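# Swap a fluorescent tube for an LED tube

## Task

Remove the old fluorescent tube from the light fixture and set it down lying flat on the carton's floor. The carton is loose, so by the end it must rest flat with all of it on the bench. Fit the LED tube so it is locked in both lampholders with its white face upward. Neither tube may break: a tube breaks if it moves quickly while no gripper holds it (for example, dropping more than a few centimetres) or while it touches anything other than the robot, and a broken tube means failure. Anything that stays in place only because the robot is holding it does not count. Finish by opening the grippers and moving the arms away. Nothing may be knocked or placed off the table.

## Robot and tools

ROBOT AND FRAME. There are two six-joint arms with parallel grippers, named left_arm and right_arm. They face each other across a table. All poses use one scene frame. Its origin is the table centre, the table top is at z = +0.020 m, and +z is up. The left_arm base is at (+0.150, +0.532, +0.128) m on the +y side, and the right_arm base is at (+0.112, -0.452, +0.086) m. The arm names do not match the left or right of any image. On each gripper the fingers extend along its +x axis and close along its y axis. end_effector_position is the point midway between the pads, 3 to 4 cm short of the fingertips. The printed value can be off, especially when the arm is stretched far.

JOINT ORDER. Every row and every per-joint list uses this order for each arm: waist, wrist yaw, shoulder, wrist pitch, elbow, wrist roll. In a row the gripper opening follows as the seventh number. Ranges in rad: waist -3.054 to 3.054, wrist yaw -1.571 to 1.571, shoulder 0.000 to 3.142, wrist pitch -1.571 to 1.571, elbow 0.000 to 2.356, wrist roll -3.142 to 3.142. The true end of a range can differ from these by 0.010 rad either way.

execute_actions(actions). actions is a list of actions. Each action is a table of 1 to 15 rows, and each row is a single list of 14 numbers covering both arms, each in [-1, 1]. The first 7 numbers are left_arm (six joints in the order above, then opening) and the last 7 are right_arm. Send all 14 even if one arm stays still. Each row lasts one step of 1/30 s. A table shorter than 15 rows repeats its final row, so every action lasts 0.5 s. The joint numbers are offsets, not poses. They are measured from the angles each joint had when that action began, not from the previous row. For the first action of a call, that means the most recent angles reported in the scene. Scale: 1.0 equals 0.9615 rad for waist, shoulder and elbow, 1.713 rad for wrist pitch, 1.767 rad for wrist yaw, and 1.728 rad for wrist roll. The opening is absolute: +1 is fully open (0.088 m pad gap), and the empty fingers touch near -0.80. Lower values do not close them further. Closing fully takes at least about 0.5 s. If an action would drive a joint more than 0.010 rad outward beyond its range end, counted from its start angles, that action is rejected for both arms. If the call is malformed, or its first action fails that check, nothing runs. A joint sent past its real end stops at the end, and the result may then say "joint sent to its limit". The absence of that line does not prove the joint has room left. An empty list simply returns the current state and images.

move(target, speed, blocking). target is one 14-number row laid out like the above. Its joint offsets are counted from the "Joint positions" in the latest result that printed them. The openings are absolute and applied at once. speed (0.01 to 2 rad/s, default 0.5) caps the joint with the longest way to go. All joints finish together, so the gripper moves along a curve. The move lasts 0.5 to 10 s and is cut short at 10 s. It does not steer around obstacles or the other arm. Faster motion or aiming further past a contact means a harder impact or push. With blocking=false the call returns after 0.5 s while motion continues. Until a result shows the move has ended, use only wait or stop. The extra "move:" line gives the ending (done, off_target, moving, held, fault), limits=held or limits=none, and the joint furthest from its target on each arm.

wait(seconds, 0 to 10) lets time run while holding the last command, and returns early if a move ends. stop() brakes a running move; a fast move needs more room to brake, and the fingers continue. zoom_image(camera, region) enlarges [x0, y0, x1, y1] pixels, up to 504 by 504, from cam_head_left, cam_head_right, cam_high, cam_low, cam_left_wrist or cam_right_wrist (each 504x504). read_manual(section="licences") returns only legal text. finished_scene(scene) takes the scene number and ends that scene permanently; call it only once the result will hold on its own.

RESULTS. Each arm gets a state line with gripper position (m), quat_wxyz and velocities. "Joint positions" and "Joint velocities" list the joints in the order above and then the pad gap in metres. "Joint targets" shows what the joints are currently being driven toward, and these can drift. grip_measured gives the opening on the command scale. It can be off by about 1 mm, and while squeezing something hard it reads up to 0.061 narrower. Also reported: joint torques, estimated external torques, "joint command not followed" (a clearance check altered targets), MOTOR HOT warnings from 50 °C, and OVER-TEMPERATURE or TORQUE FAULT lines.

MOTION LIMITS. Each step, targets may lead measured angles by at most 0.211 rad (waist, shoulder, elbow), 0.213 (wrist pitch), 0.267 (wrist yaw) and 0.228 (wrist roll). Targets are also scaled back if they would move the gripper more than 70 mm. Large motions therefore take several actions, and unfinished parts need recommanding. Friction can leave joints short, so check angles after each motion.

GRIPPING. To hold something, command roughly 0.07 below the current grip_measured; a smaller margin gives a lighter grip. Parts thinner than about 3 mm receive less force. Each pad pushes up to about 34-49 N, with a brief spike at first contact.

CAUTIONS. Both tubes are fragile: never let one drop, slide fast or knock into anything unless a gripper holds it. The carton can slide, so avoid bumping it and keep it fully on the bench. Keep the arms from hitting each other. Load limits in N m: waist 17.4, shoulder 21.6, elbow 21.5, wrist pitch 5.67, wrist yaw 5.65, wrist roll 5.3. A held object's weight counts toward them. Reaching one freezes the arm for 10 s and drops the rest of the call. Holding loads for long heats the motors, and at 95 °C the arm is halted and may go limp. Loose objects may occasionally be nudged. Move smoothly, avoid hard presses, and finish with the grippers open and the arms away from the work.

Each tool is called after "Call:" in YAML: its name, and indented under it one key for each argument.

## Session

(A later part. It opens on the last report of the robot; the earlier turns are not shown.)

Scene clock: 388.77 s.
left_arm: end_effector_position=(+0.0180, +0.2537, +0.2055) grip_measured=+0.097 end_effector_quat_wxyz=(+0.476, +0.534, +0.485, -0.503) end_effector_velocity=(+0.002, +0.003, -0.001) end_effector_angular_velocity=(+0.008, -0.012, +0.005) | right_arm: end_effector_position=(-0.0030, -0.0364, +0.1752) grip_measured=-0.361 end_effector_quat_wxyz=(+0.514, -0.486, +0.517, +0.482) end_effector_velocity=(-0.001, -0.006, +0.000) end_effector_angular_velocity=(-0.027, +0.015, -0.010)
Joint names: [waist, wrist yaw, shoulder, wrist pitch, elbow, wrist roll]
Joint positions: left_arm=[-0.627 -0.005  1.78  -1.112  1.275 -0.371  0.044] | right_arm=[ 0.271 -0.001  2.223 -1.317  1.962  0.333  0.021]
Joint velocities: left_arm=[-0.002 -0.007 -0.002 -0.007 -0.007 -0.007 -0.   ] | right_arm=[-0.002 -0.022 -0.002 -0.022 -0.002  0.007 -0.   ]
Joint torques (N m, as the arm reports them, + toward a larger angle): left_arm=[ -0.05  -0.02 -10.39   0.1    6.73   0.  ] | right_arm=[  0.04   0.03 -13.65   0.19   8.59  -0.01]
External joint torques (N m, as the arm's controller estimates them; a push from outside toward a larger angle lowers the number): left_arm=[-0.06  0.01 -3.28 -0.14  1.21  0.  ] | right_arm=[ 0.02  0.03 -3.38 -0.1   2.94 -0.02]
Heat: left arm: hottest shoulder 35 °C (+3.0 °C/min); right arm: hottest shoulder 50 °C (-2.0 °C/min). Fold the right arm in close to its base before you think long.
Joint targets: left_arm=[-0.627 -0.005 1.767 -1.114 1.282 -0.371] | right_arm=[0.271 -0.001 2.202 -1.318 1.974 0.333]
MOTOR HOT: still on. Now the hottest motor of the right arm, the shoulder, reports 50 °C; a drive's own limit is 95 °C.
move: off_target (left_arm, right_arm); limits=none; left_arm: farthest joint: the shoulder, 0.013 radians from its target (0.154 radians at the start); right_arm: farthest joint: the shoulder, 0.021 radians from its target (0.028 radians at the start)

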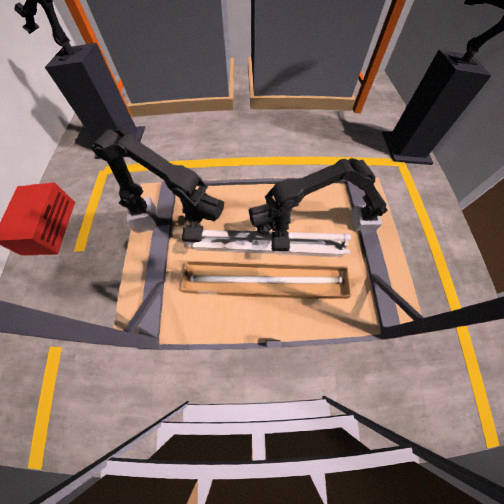

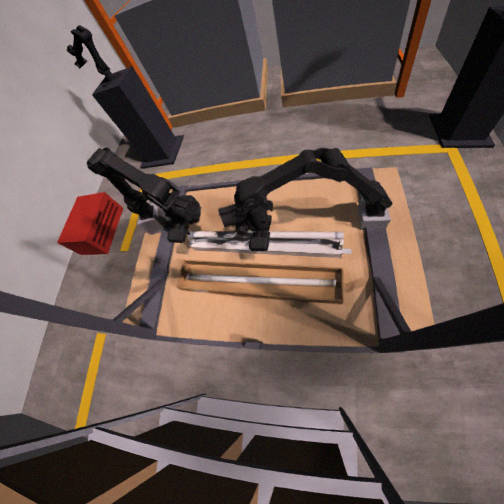

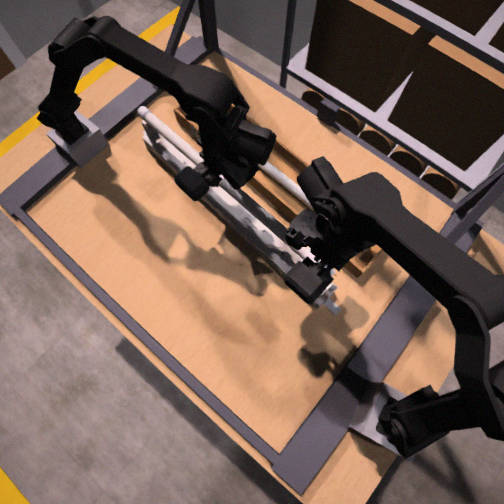

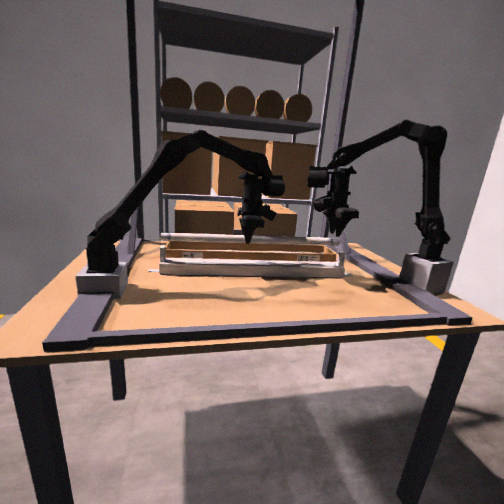

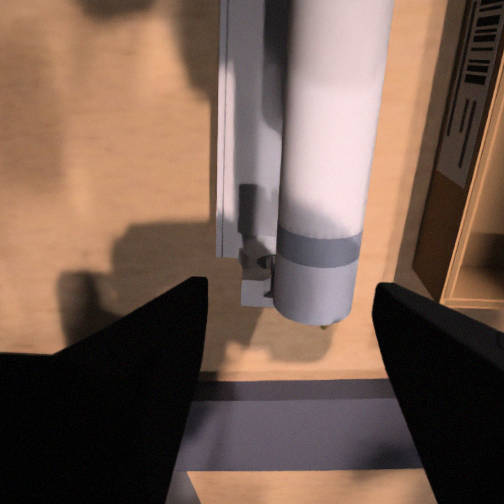

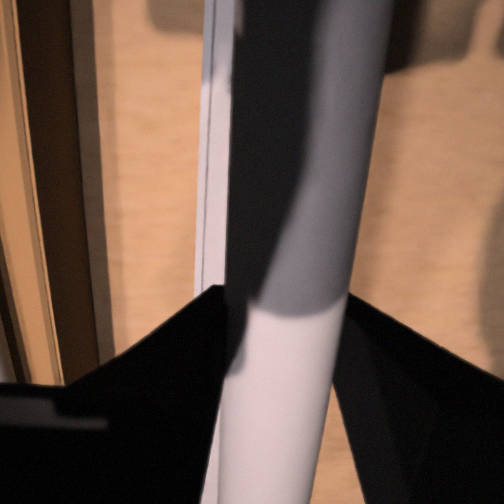

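Call:
move:
  target: [0.03,0,-0.06,-0.02,0.04,0,0.1,-0.31,-0.448,-0.085,0.185,-0.358,-0.16,-0.42]
  speed: 0.3

Call:
zoom_image:
  camera: "cam_low"
  region: [150,200,360,290]

Call:
zoom_image:
  camera: "cam_high"
  region: [120,90,200,170]

Scene clock: 397.07 s.
left_arm: end_effector_position=(+0.0242, +0.2486, +0.2261) grip_measured=+0.097 end_effector_quat_wxyz=(+0.489, +0.514, +0.486, -0.511) end_effector_velocity=(+0.001, +0.002, +0.000) end_effector_angular_velocity=(+0.004, -0.010, -0.010) | right_arm: end_effector_position=(+0.0162, -0.0357, +0.1593) grip_measured=-0.361 end_effector_quat_wxyz=(+0.291, -0.250, +0.667, +0.639) end_effector_velocity=(+0.000, +0.001, +0.001) end_effector_angular_velocity=(+0.002, +0.007, -0.007)
Joint names: [waist, wrist yaw, shoulder, wrist pitch, elbow, wrist roll]
Joint positions: left_arm=[-0.602 -0.005  1.735 -1.144  1.305 -0.371  0.044] | right_arm=[-0.024 -0.784  2.163 -1.002  1.623  0.061  0.021]
Joint velocities: left_arm=[-0.002 -0.007 -0.002 -0.007 -0.002  0.007 -0.   ] | right_arm=[-0.002 -0.007 -0.002  0.007 -0.002  0.007  0.   ]
Joint torques (N m, as the arm reports them, + toward a larger angle): left_arm=[  0.32  -0.02 -10.12   0.17   6.99   0.  ] | right_arm=[ -0.34  -0.91 -13.12   0.47   6.02  -0.2 ]
External joint torques (N m, as the arm's controller estimates them; a push from outside toward a larger angle lowers the number): left_arm=[ 0.36  0.01 -3.24 -0.15  1.33  0.  ] | right_arm=[-0.33 -0.42 -3.35  0.09  0.46 -0.16]
Heat: left arm: hottest shoulder 35 °C (+2.0 °C/min); right arm: hottest shoulder 52 °C (+1.0 °C/min). Fold the right arm in close to its base before you think long.
Joint targets: left_arm=[-0.598 -0.005 1.722 -1.146 1.313 -0.371] | right_arm=[-0.027 -0.792 2.142 -1.000 1.617 0.057]
MOTOR HOT: still on. Now the hottest motor of the right arm, the shoulder, reports 52 °C; a drive's own limit is 95 °C.
move: off_target (left_arm, right_arm); limits=none; left_arm: farthest joint: the shoulder, 0.012 radians from its target (0.058 radians at the start); right_arm: farthest joint: the shoulder, 0.022 radians from its target (0.082 radians at the start)

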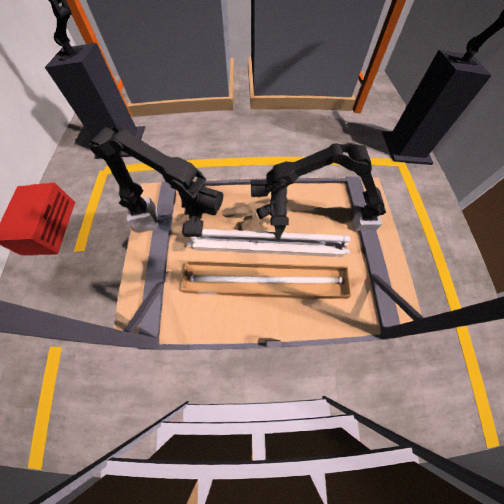

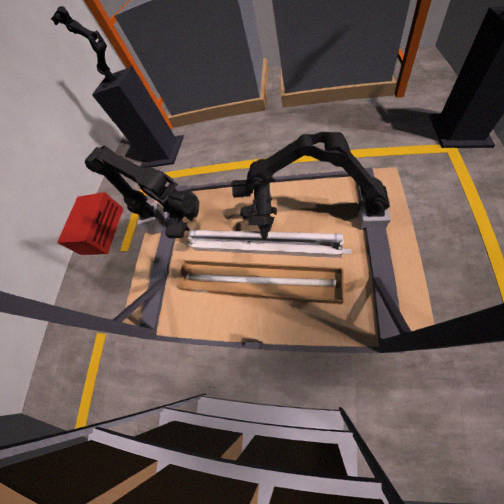

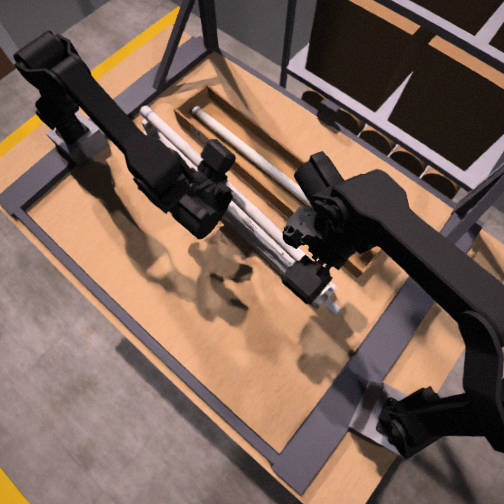

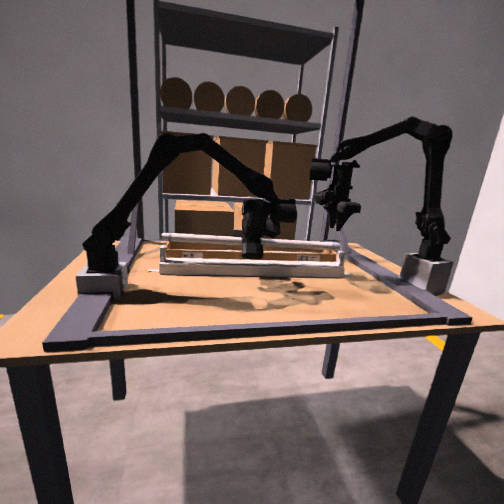

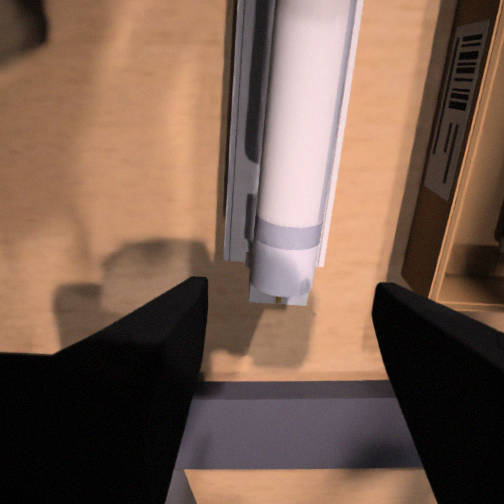

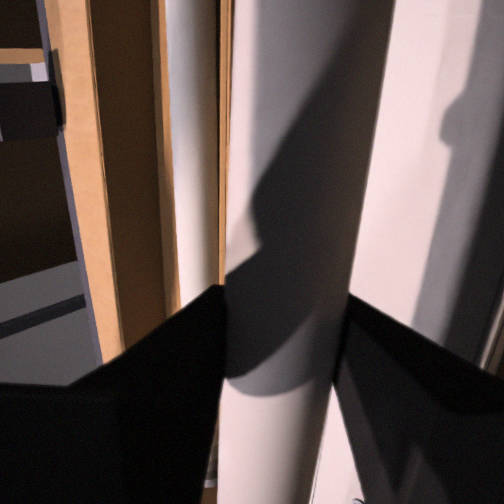

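Region (150, 200, 360, 290) of cam_low's 504x504 image, scaled by 2.400, with more detail than that image has; it fills the top 216 rows of this view, and the rest is white.

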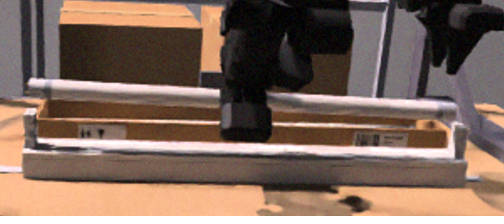

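Region (120, 90, 200, 170) of cam_high's 504x504 image, scaled by 6.300, with more detail than that image has.

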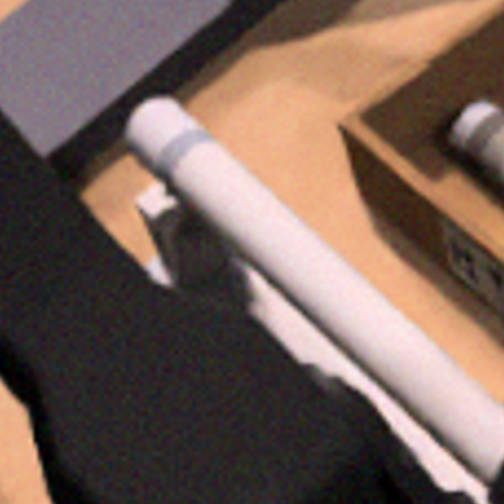

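Call:
move:
  target: [0,0,0,0,0,0,0.1,0,0,0,0.033,0,0,-0.42]
  speed: 0.1

Call:
zoom_image:
  camera: "cam_low"
  region: [150,200,360,290]

Call:
zoom_image:
  camera: "cam_head_left"
  region: [180,215,360,270]

Call:
zoom_image:
  camera: "cam_left_wrist"
  region: [200,180,380,340]

Scene clock: 406.73 s.
left_arm: end_effector_position=(+0.0242, +0.2486, +0.2261) grip_measured=+0.097 end_effector_quat_wxyz=(+0.489, +0.514, +0.486, -0.511) end_effector_velocity=(+0.001, -0.001, +0.000) end_effector_angular_velocity=(-0.016, -0.017, +0.015) | right_arm: end_effector_position=(+0.0164, -0.0262, +0.1597) grip_measured=-0.361 end_effector_quat_wxyz=(+0.298, -0.243, +0.649, +0.657) end_effector_velocity=(-0.001, -0.003, +0.001) end_effector_angular_velocity=(+0.004, +0.021, +0.015)
Joint names: [waist, wrist yaw, shoulder, wrist pitch, elbow, wrist roll]
Joint positions: left_arm=[-0.602 -0.005  1.735 -1.144  1.305 -0.371  0.044] | right_arm=[-0.024 -0.784  2.163 -0.948  1.623  0.061  0.021]
Joint velocities: left_arm=[-0.007 -0.022 -0.002  0.007 -0.002 -0.022 -0.   ] | right_arm=[-0.002 -0.022 -0.002 -0.007 -0.007 -0.022  0.   ]
Joint torques (N m, as the arm reports them, + toward a larger angle): left_arm=[-0.05 -0.02 -8.45  0.32  5.98  0.  ] | right_arm=[ -0.15  -0.58 -10.76   0.58   6.84  -0.03]
External joint torques (N m, as the arm's controller estimates them; a push from outside toward a larger angle lowers the number): left_arm=[-0.02  0.01 -1.53 -0.02  0.28  0.  ] | right_arm=[-0.22 -0.09 -0.97  0.14  1.28  0.01]
Heat: left arm: hottest shoulder 36 °C (+3.0 °C/min); right arm: hottest shoulder 53 °C (+2.0 °C/min). Fold the right arm in close to its base before you think long.
Joint targets: left_arm=[-0.602 -0.005 1.735 -1.144 1.305 -0.371] | right_arm=[-0.024 -0.784 2.163 -0.945 1.623 0.061]
MOTOR HOT: still on. Now the hottest motor of the right arm, the shoulder, reports 53 °C; a drive's own limit is 95 °C.
move: done; limits=none; left_arm: farthest joint: the waist, 0.000 radians from its target (0.000 radians at the start); right_arm: farthest joint: the wrist pitch, 0.002 radians from its target (0.056 radians at the start)

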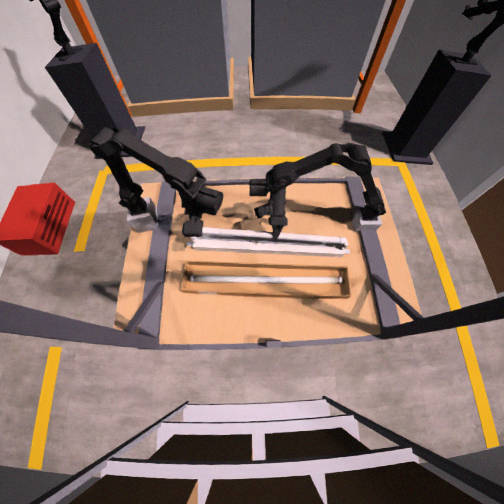

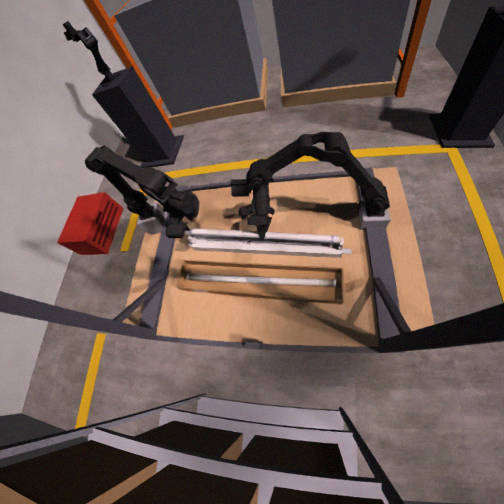

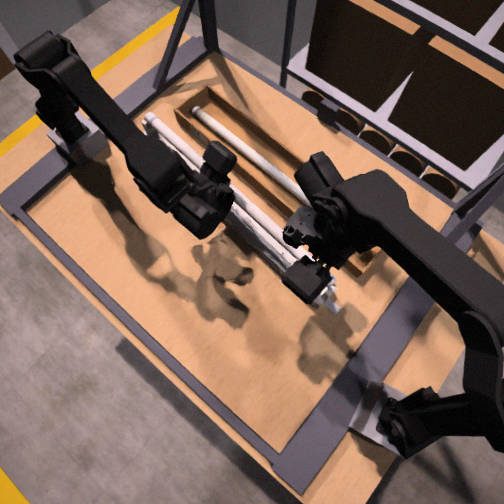

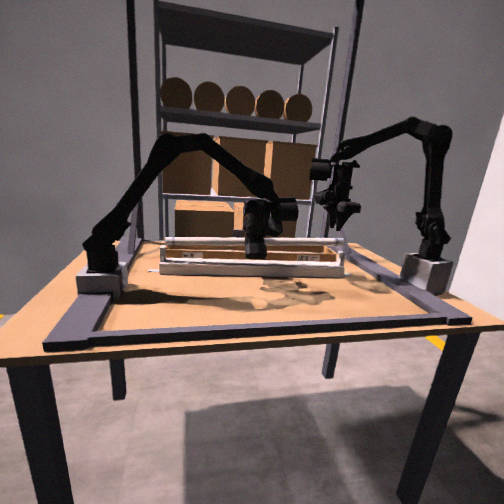

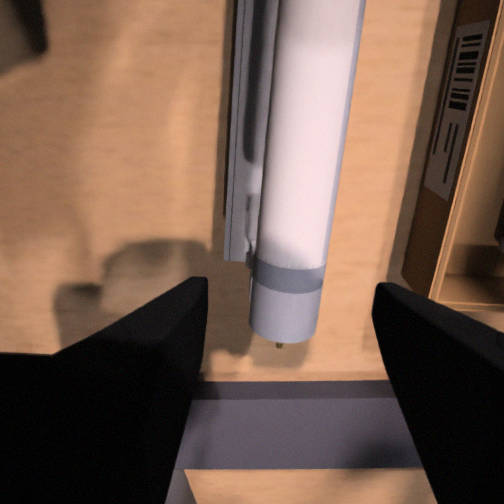

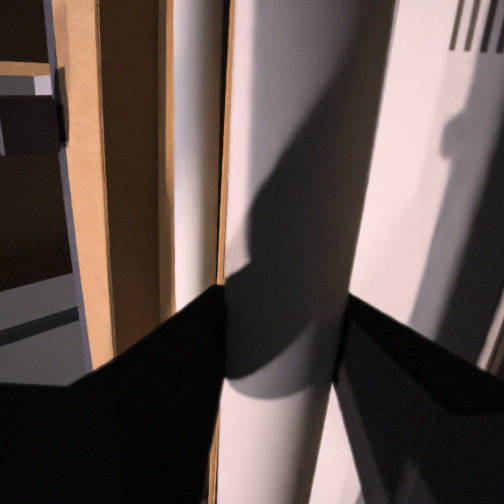

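Region (150, 200, 360, 290) of cam_low's 504x504 image, scaled by 2.400, with more detail than that image has; it fills the top 216 rows of this view, and the rest is white.

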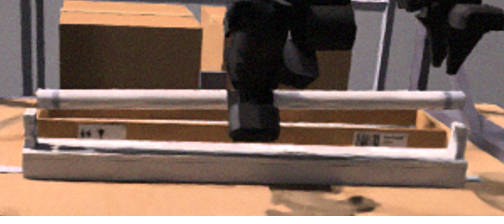

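Region (180, 215, 360, 270) of cam_head_left's 504x504 image, scaled by 2.800, with more detail than that image has; it fills the top 154 rows of this view, and the rest is white.

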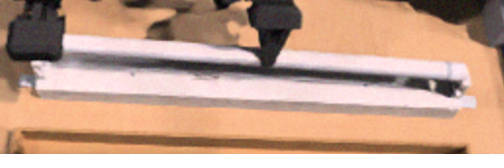

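Region (200, 180, 380, 340) of cam_left_wrist's 504x504 image, scaled by 2.800, with more detail than that image has.

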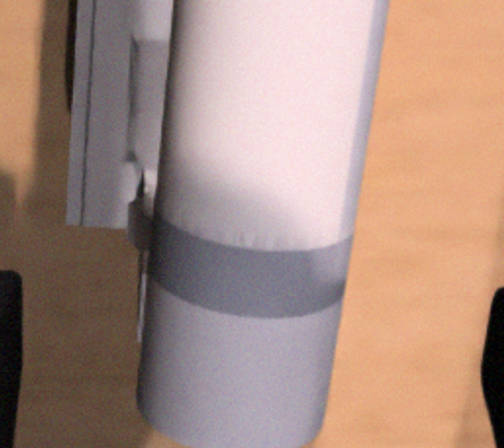

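Call:
move:
  target: [0,0,0,0,0,0,0.1,0,0,-0.042,0.016,-0.076,0,-0.42]
  speed: 0.1

Call:
zoom_image:
  camera: "cam_low"
  region: [150,200,360,290]

Call:
zoom_image:
  camera: "cam_high"
  region: [125,95,185,155]

Scene clock: 419.93 s.
left_arm: end_effector_position=(+0.0242, +0.2486, +0.2261) grip_measured=+0.097 end_effector_quat_wxyz=(+0.489, +0.514, +0.486, -0.511) end_effector_velocity=(+0.003, +0.001, +0.000) end_effector_angular_velocity=(-0.002, -0.023, -0.024) | right_arm: end_effector_position=(+0.0162, -0.0383, +0.1504) grip_measured=-0.361 end_effector_quat_wxyz=(+0.295, -0.246, +0.657, +0.649) end_effector_velocity=(+0.000, -0.003, -0.000) end_effector_angular_velocity=(+0.003, +0.006, +0.014)
Joint names: [waist, wrist yaw, shoulder, wrist pitch, elbow, wrist roll]
Joint positions: left_arm=[-0.602 -0.005  1.735 -1.144  1.305 -0.371  0.044] | right_arm=[-0.024 -0.783  2.145 -0.923  1.556  0.061  0.021]
Joint velocities: left_arm=[-0.002 -0.022 -0.002 -0.007 -0.002  0.022 -0.   ] | right_arm=[-0.002 -0.007 -0.002 -0.007 -0.007 -0.022 -0.   ]
Joint torques (N m, as the arm reports them, + toward a larger angle): left_arm=[-0.04 -0.02 -8.45  0.31  5.98  0.  ] | right_arm=[  0.08  -0.58 -12.87   0.5    5.93  -0.05]
External joint torques (N m, as the arm's controller estimates them; a push from outside toward a larger angle lowers the number): left_arm=[-0.05  0.02 -1.53 -0.01  0.3   0.  ] | right_arm=[ 0.07 -0.09 -3.27  0.08  0.44 -0.01]
Heat: left arm: hottest shoulder 35 °C (+1.0 °C/min); right arm: hottest shoulder 53 °C (+3.0 °C/min). Fold the right arm in close to its base before you think long.
Joint targets: left_arm=[-0.602 -0.005 1.735 -1.144 1.305 -0.371] | right_arm=[-0.024 -0.783 2.123 -0.920 1.550 0.061]
MOTOR HOT: still on. Now the hottest motor of the right arm, the shoulder, reports 53 °C; a drive's own limit is 95 °C.
move: off_target (right_arm); limits=none; left_arm: farthest joint: the waist, 0.000 radians from its target (0.000 radians at the start); right_arm: farthest joint: the shoulder, 0.022 radians from its target (0.041 radians at the start)

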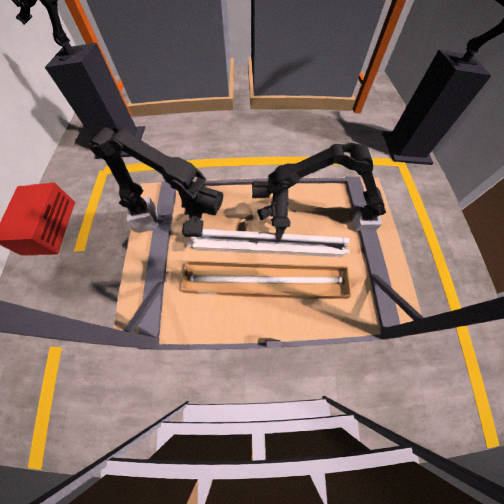

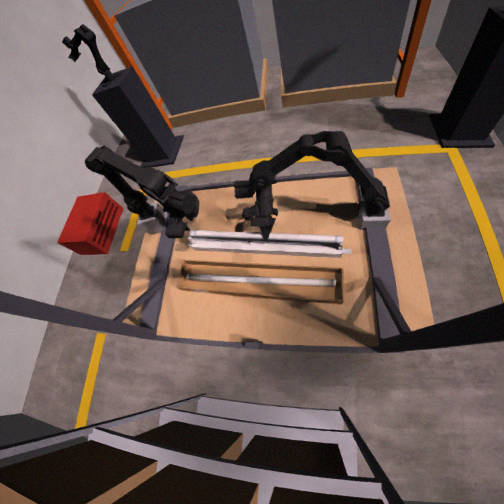

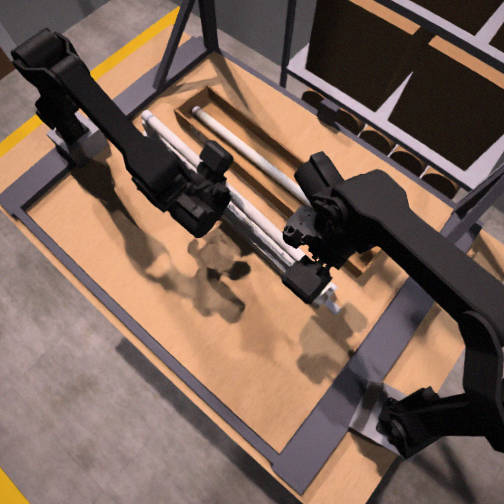

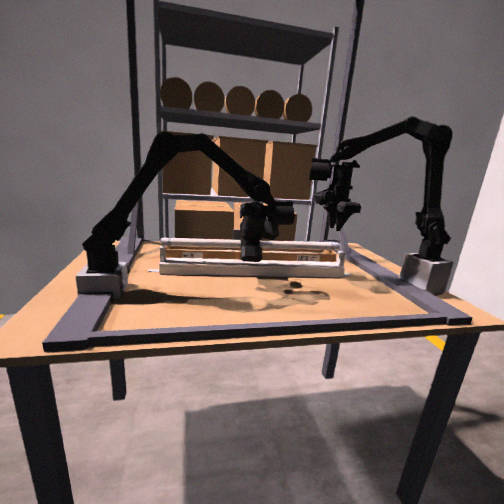

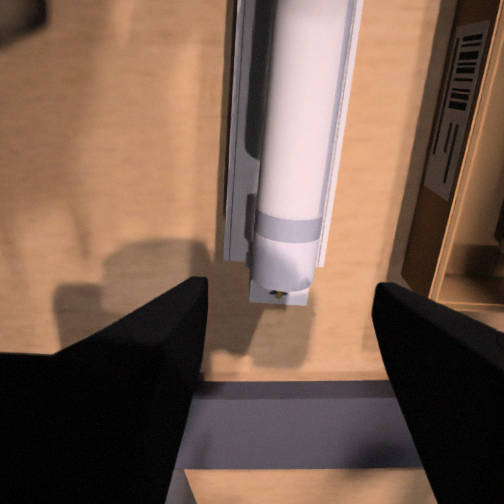

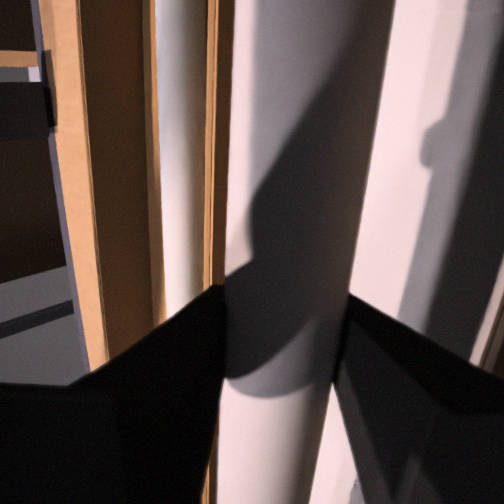

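Region (150, 200, 360, 290) of cam_low's 504x504 image, scaled by 2.400, with more detail than that image has; it fills the top 216 rows of this view, and the rest is white.

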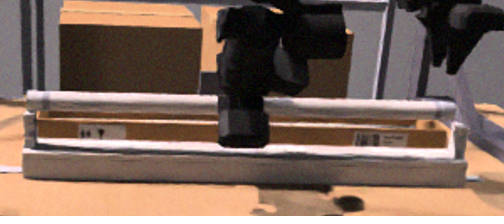

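Region (125, 95, 185, 155) of cam_high's 504x504 image, scaled by 8.400, with more detail than that image has.

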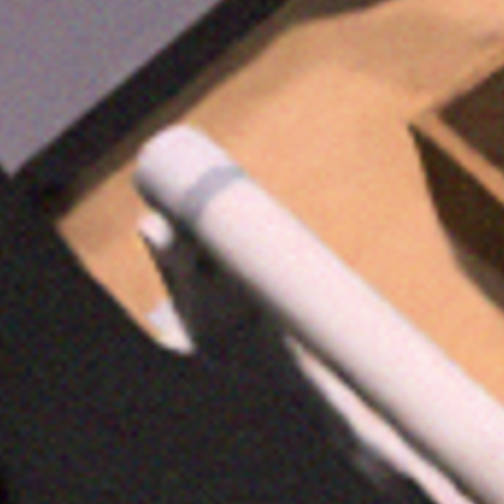

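Call:
move:
  target: [0,0,0,0,0,0,0.1,0,0,0.034,-0.005,0.039,0,-0.42]
  speed: 0.05

Call:
zoom_image:
  camera: "cam_low"
  region: [150,225,210,270]

Call:
zoom_image:
  camera: "cam_left_wrist"
  region: [220,230,340,330]

Call:
zoom_image:
  camera: "cam_head_left"
  region: [310,220,360,265]

Scene clock: 425.73 s.
left_arm: end_effector_position=(+0.0242, +0.2486, +0.2261) grip_measured=+0.097 end_effector_quat_wxyz=(+0.489, +0.514, +0.486, -0.511) end_effector_velocity=(+0.005, +0.002, +0.000) end_effector_angular_velocity=(-0.002, -0.023, +0.010) | right_arm: end_effector_position=(+0.0164, -0.0338, +0.1484) grip_measured=-0.361 end_effector_quat_wxyz=(+0.295, -0.247, +0.657, +0.648) end_effector_velocity=(+0.000, -0.003, +0.002) end_effector_angular_velocity=(-0.012, +0.007, +0.003)
Joint names: [waist, wrist yaw, shoulder, wrist pitch, elbow, wrist roll]
Joint positions: left_arm=[-0.602 -0.005  1.735 -1.144  1.305 -0.371  0.044] | right_arm=[-0.024 -0.782  2.166 -0.93   1.581  0.061  0.021]
Joint velocities: left_arm=[ 0.002 -0.022 -0.007 -0.007 -0.007 -0.007 -0.   ] | right_arm=[-0.002 -0.007 -0.002 -0.022  0.002 -0.007  0.   ]
Joint torques (N m, as the arm reports them, + toward a larger angle): left_arm=[-0.04 -0.02 -8.46  0.32  5.98  0.  ] | right_arm=[-0.03 -0.57 -9.27  0.31  8.24 -0.06]
External joint torques (N m, as the arm's controller estimates them; a push from outside toward a larger angle lowers the number): left_arm=[-0.13  0.03 -1.42 -0.01  0.25  0.  ] | right_arm=[-0.09 -0.08  0.5  -0.08  2.77 -0.02]
Heat: left arm: hottest shoulder 35 °C (+1.0 °C/min); right arm: hottest shoulder 54 °C (+4.0 °C/min). Fold the right arm in close to its base before you think long.
Joint targets: left_arm=[-0.602 -0.005 1.735 -1.144 1.305 -0.371] | right_arm=[-0.024 -0.783 2.178 -0.931 1.594 0.061]
MOTOR HOT: still on. Now the hottest motor of the right arm, the shoulder, reports 54 °C; a drive's own limit is 95 °C.
move: off_target (right_arm); limits=none; left_arm: farthest joint: the waist, 0.000 radians from its target (0.000 radians at the start); right_arm: farthest joint: the shoulder, 0.012 radians from its target (0.033 radians at the start)

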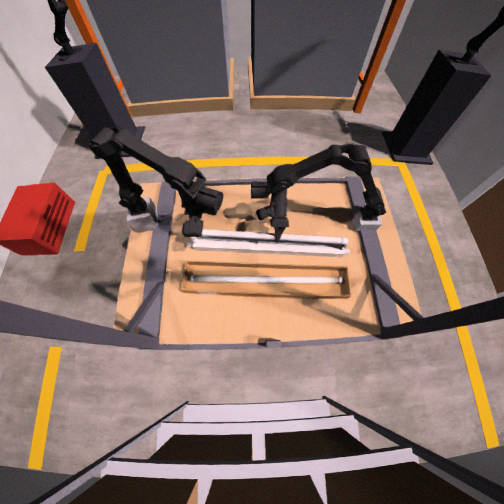

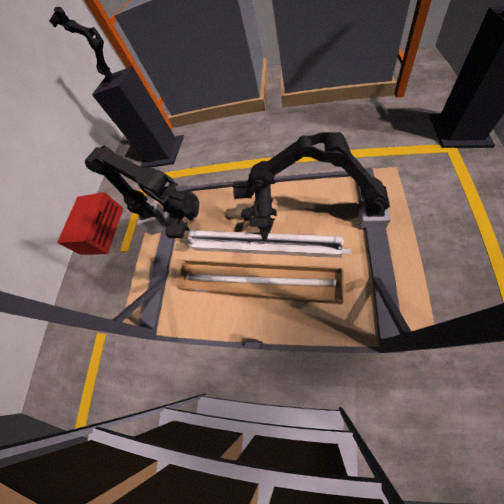

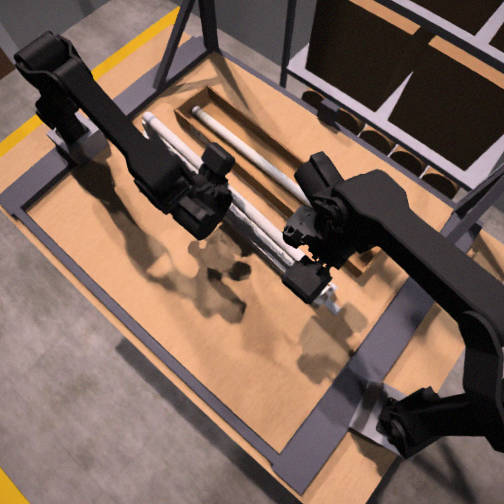

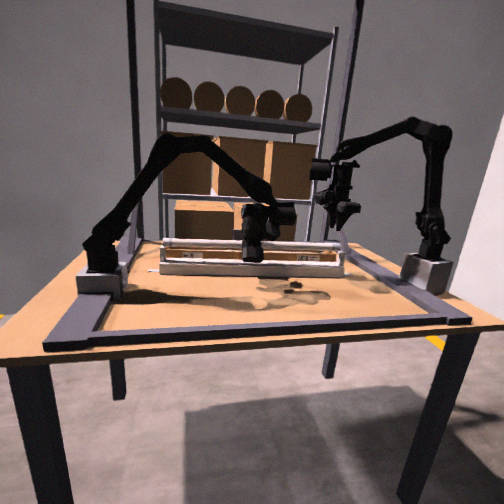

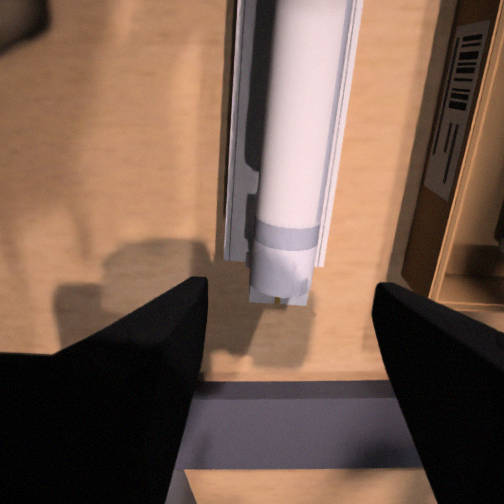

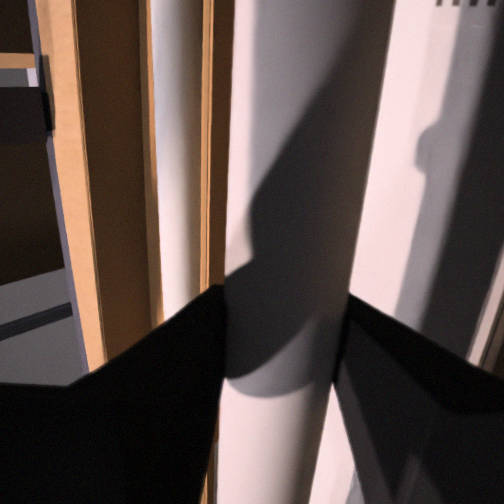

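Region (150, 225, 210, 270) of cam_low's 504x504 image, scaled by 8.400, with more detail than that image has; it fills the top 378 rows of this view, and the rest is white.

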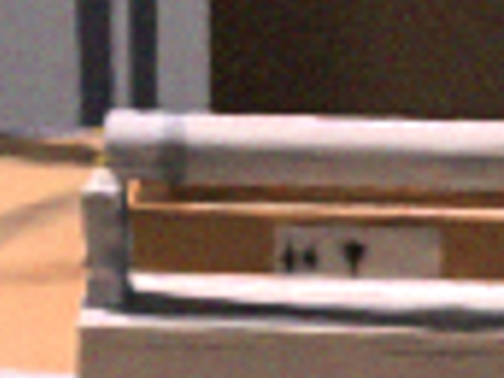

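Region (220, 230, 340, 330) of cam_left_wrist's 504x504 image, scaled by 4.200, with more detail than that image has.

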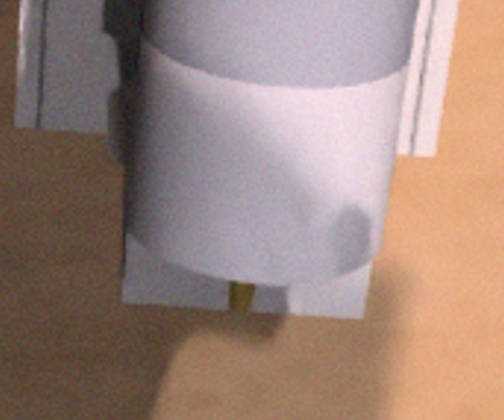

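Region (310, 220, 360, 265) of cam_head_left's 504x504 image, scaled by 10.080, with more detail than that image has; it fills the top 454 rows of this view, and the rest is white.

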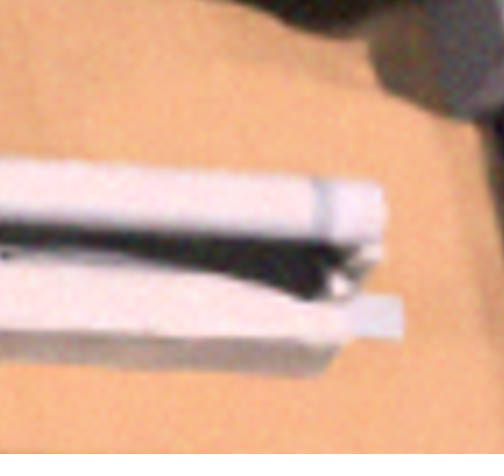

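Call:
move:
  target: [0,0,0,0,0,0,0.1,0,0,0.026,0.017,-0.024,0,-0.42]
  speed: 0.04

Call:
zoom_image:
  camera: "cam_low"
  region: [150,225,210,270]

Call:
zoom_image:
  camera: "cam_left_wrist"
  region: [220,230,340,330]

Call:
zoom_image:
  camera: "cam_high"
  region: [130,100,180,150]

Scene clock: 436.00 s.
left_arm: end_effector_position=(+0.0242, +0.2486, +0.2261) grip_measured=+0.097 end_effector_quat_wxyz=(+0.489, +0.514, +0.486, -0.511) end_effector_velocity=(+0.003, +0.001, +0.000) end_effector_angular_velocity=(-0.002, -0.023, +0.005) | right_arm: end_effector_position=(+0.0164, -0.0346, +0.1392) grip_measured=-0.361 end_effector_quat_wxyz=(+0.295, -0.248, +0.659, +0.646) end_effector_velocity=(-0.001, +0.001, +0.005) end_effector_angular_velocity=(+0.028, +0.020, +0.014)
Joint names: [waist, wrist yaw, shoulder, wrist pitch, elbow, wrist roll]
Joint positions: left_arm=[-0.602 -0.005  1.735 -1.144  1.305 -0.371  0.044] | right_arm=[-0.024 -0.782  2.179 -0.905  1.564  0.061  0.021]
Joint velocities: left_arm=[-0.002 -0.022 -0.002 -0.007 -0.002 -0.007 -0.   ] | right_arm=[-0.002 -0.022 -0.007  0.007 -0.002 -0.022 -0.   ]
Joint torques (N m, as the arm reports them, + toward a larger angle): left_arm=[-0.05 -0.02 -8.46  0.31  5.98  0.  ] | right_arm=[ 0.03 -0.56 -9.4   0.61  5.81 -0.07]
External joint torques (N m, as the arm's controller estimates them; a push from outside toward a larger angle lowers the number): left_arm=[-0.02  0.01 -1.51 -0.02  0.27  0.  ] | right_arm=[-0.04 -0.06  0.42  0.19  0.33 -0.03]
Heat: left arm: hottest shoulder 35 °C (+1.0 °C/min); right arm: hottest shoulder 52 °C (+2.0 °C/min). Fold the right arm in close to its base before you think long.
Joint targets: left_arm=[-0.602 -0.005 1.735 -1.144 1.305 -0.371] | right_arm=[-0.024 -0.782 2.191 -0.901 1.558 0.061]
MOTOR HOT: still on. Now the hottest motor of the right arm, the shoulder, reports 52 °C; a drive's own limit is 95 °C.
move: off_target (right_arm); limits=none; left_arm: farthest joint: the waist, 0.000 radians from its target (0.000 radians at the start); right_arm: farthest joint: the shoulder, 0.012 radians from its target (0.025 radians at the start)

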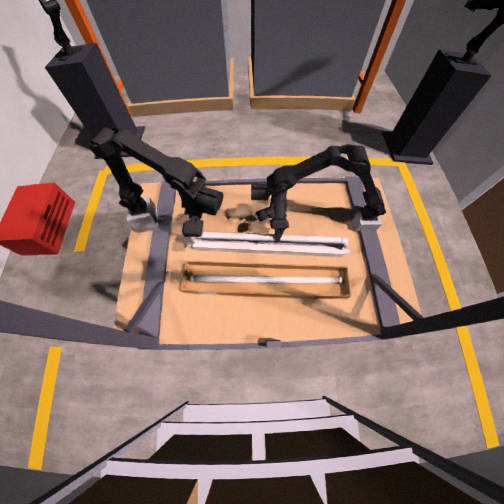

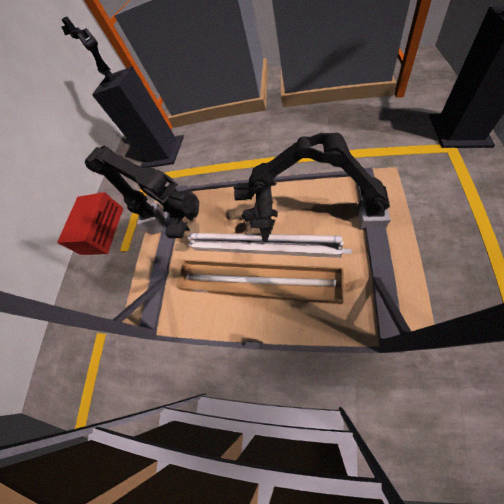

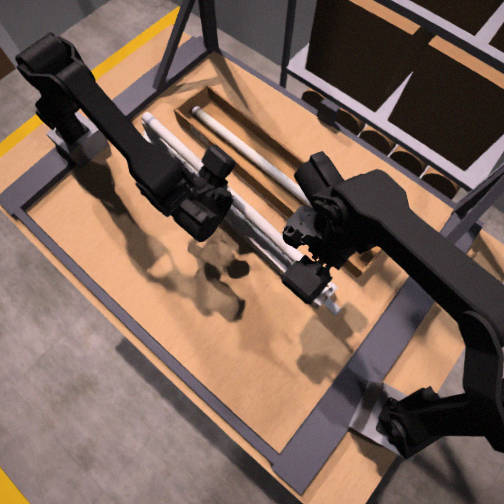

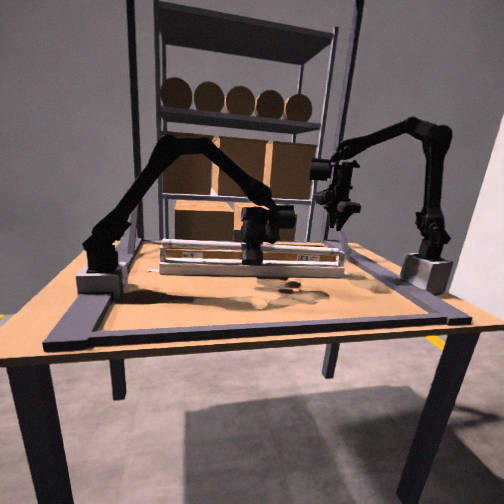

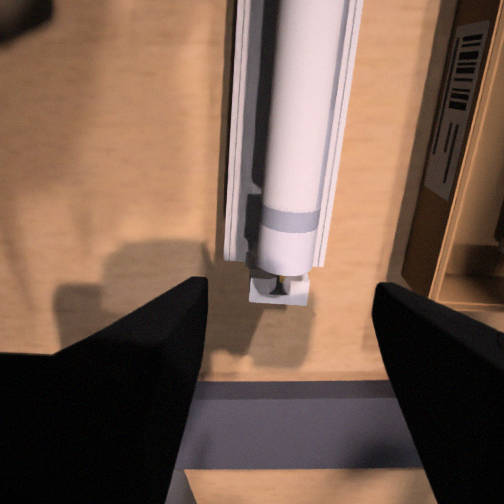

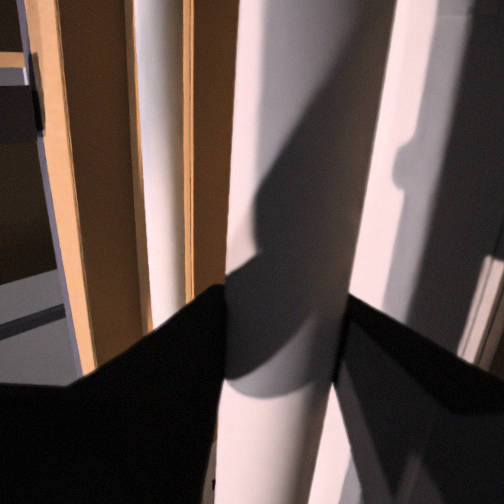

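Region (150, 225, 210, 270) of cam_low's 504x504 image, scaled by 8.400, with more detail than that image has; it fills the top 378 rows of this view, and the rest is white.

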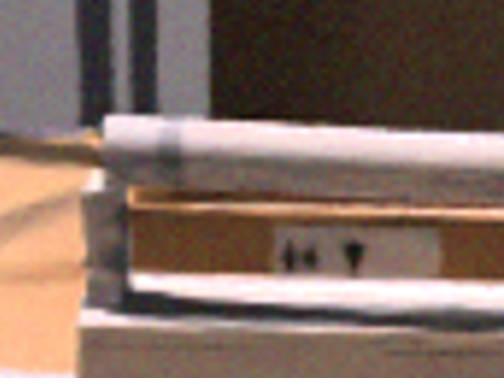

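Region (220, 230, 340, 330) of cam_left_wrist's 504x504 image, scaled by 4.200, with more detail than that image has.

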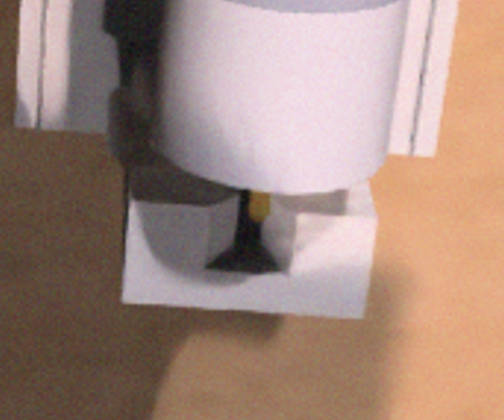

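Region (130, 100, 180, 150) of cam_high's 504x504 image, scaled by 10.080, with more detail than that image has.

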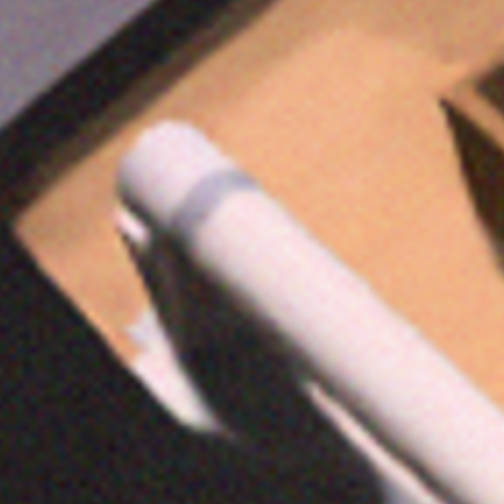

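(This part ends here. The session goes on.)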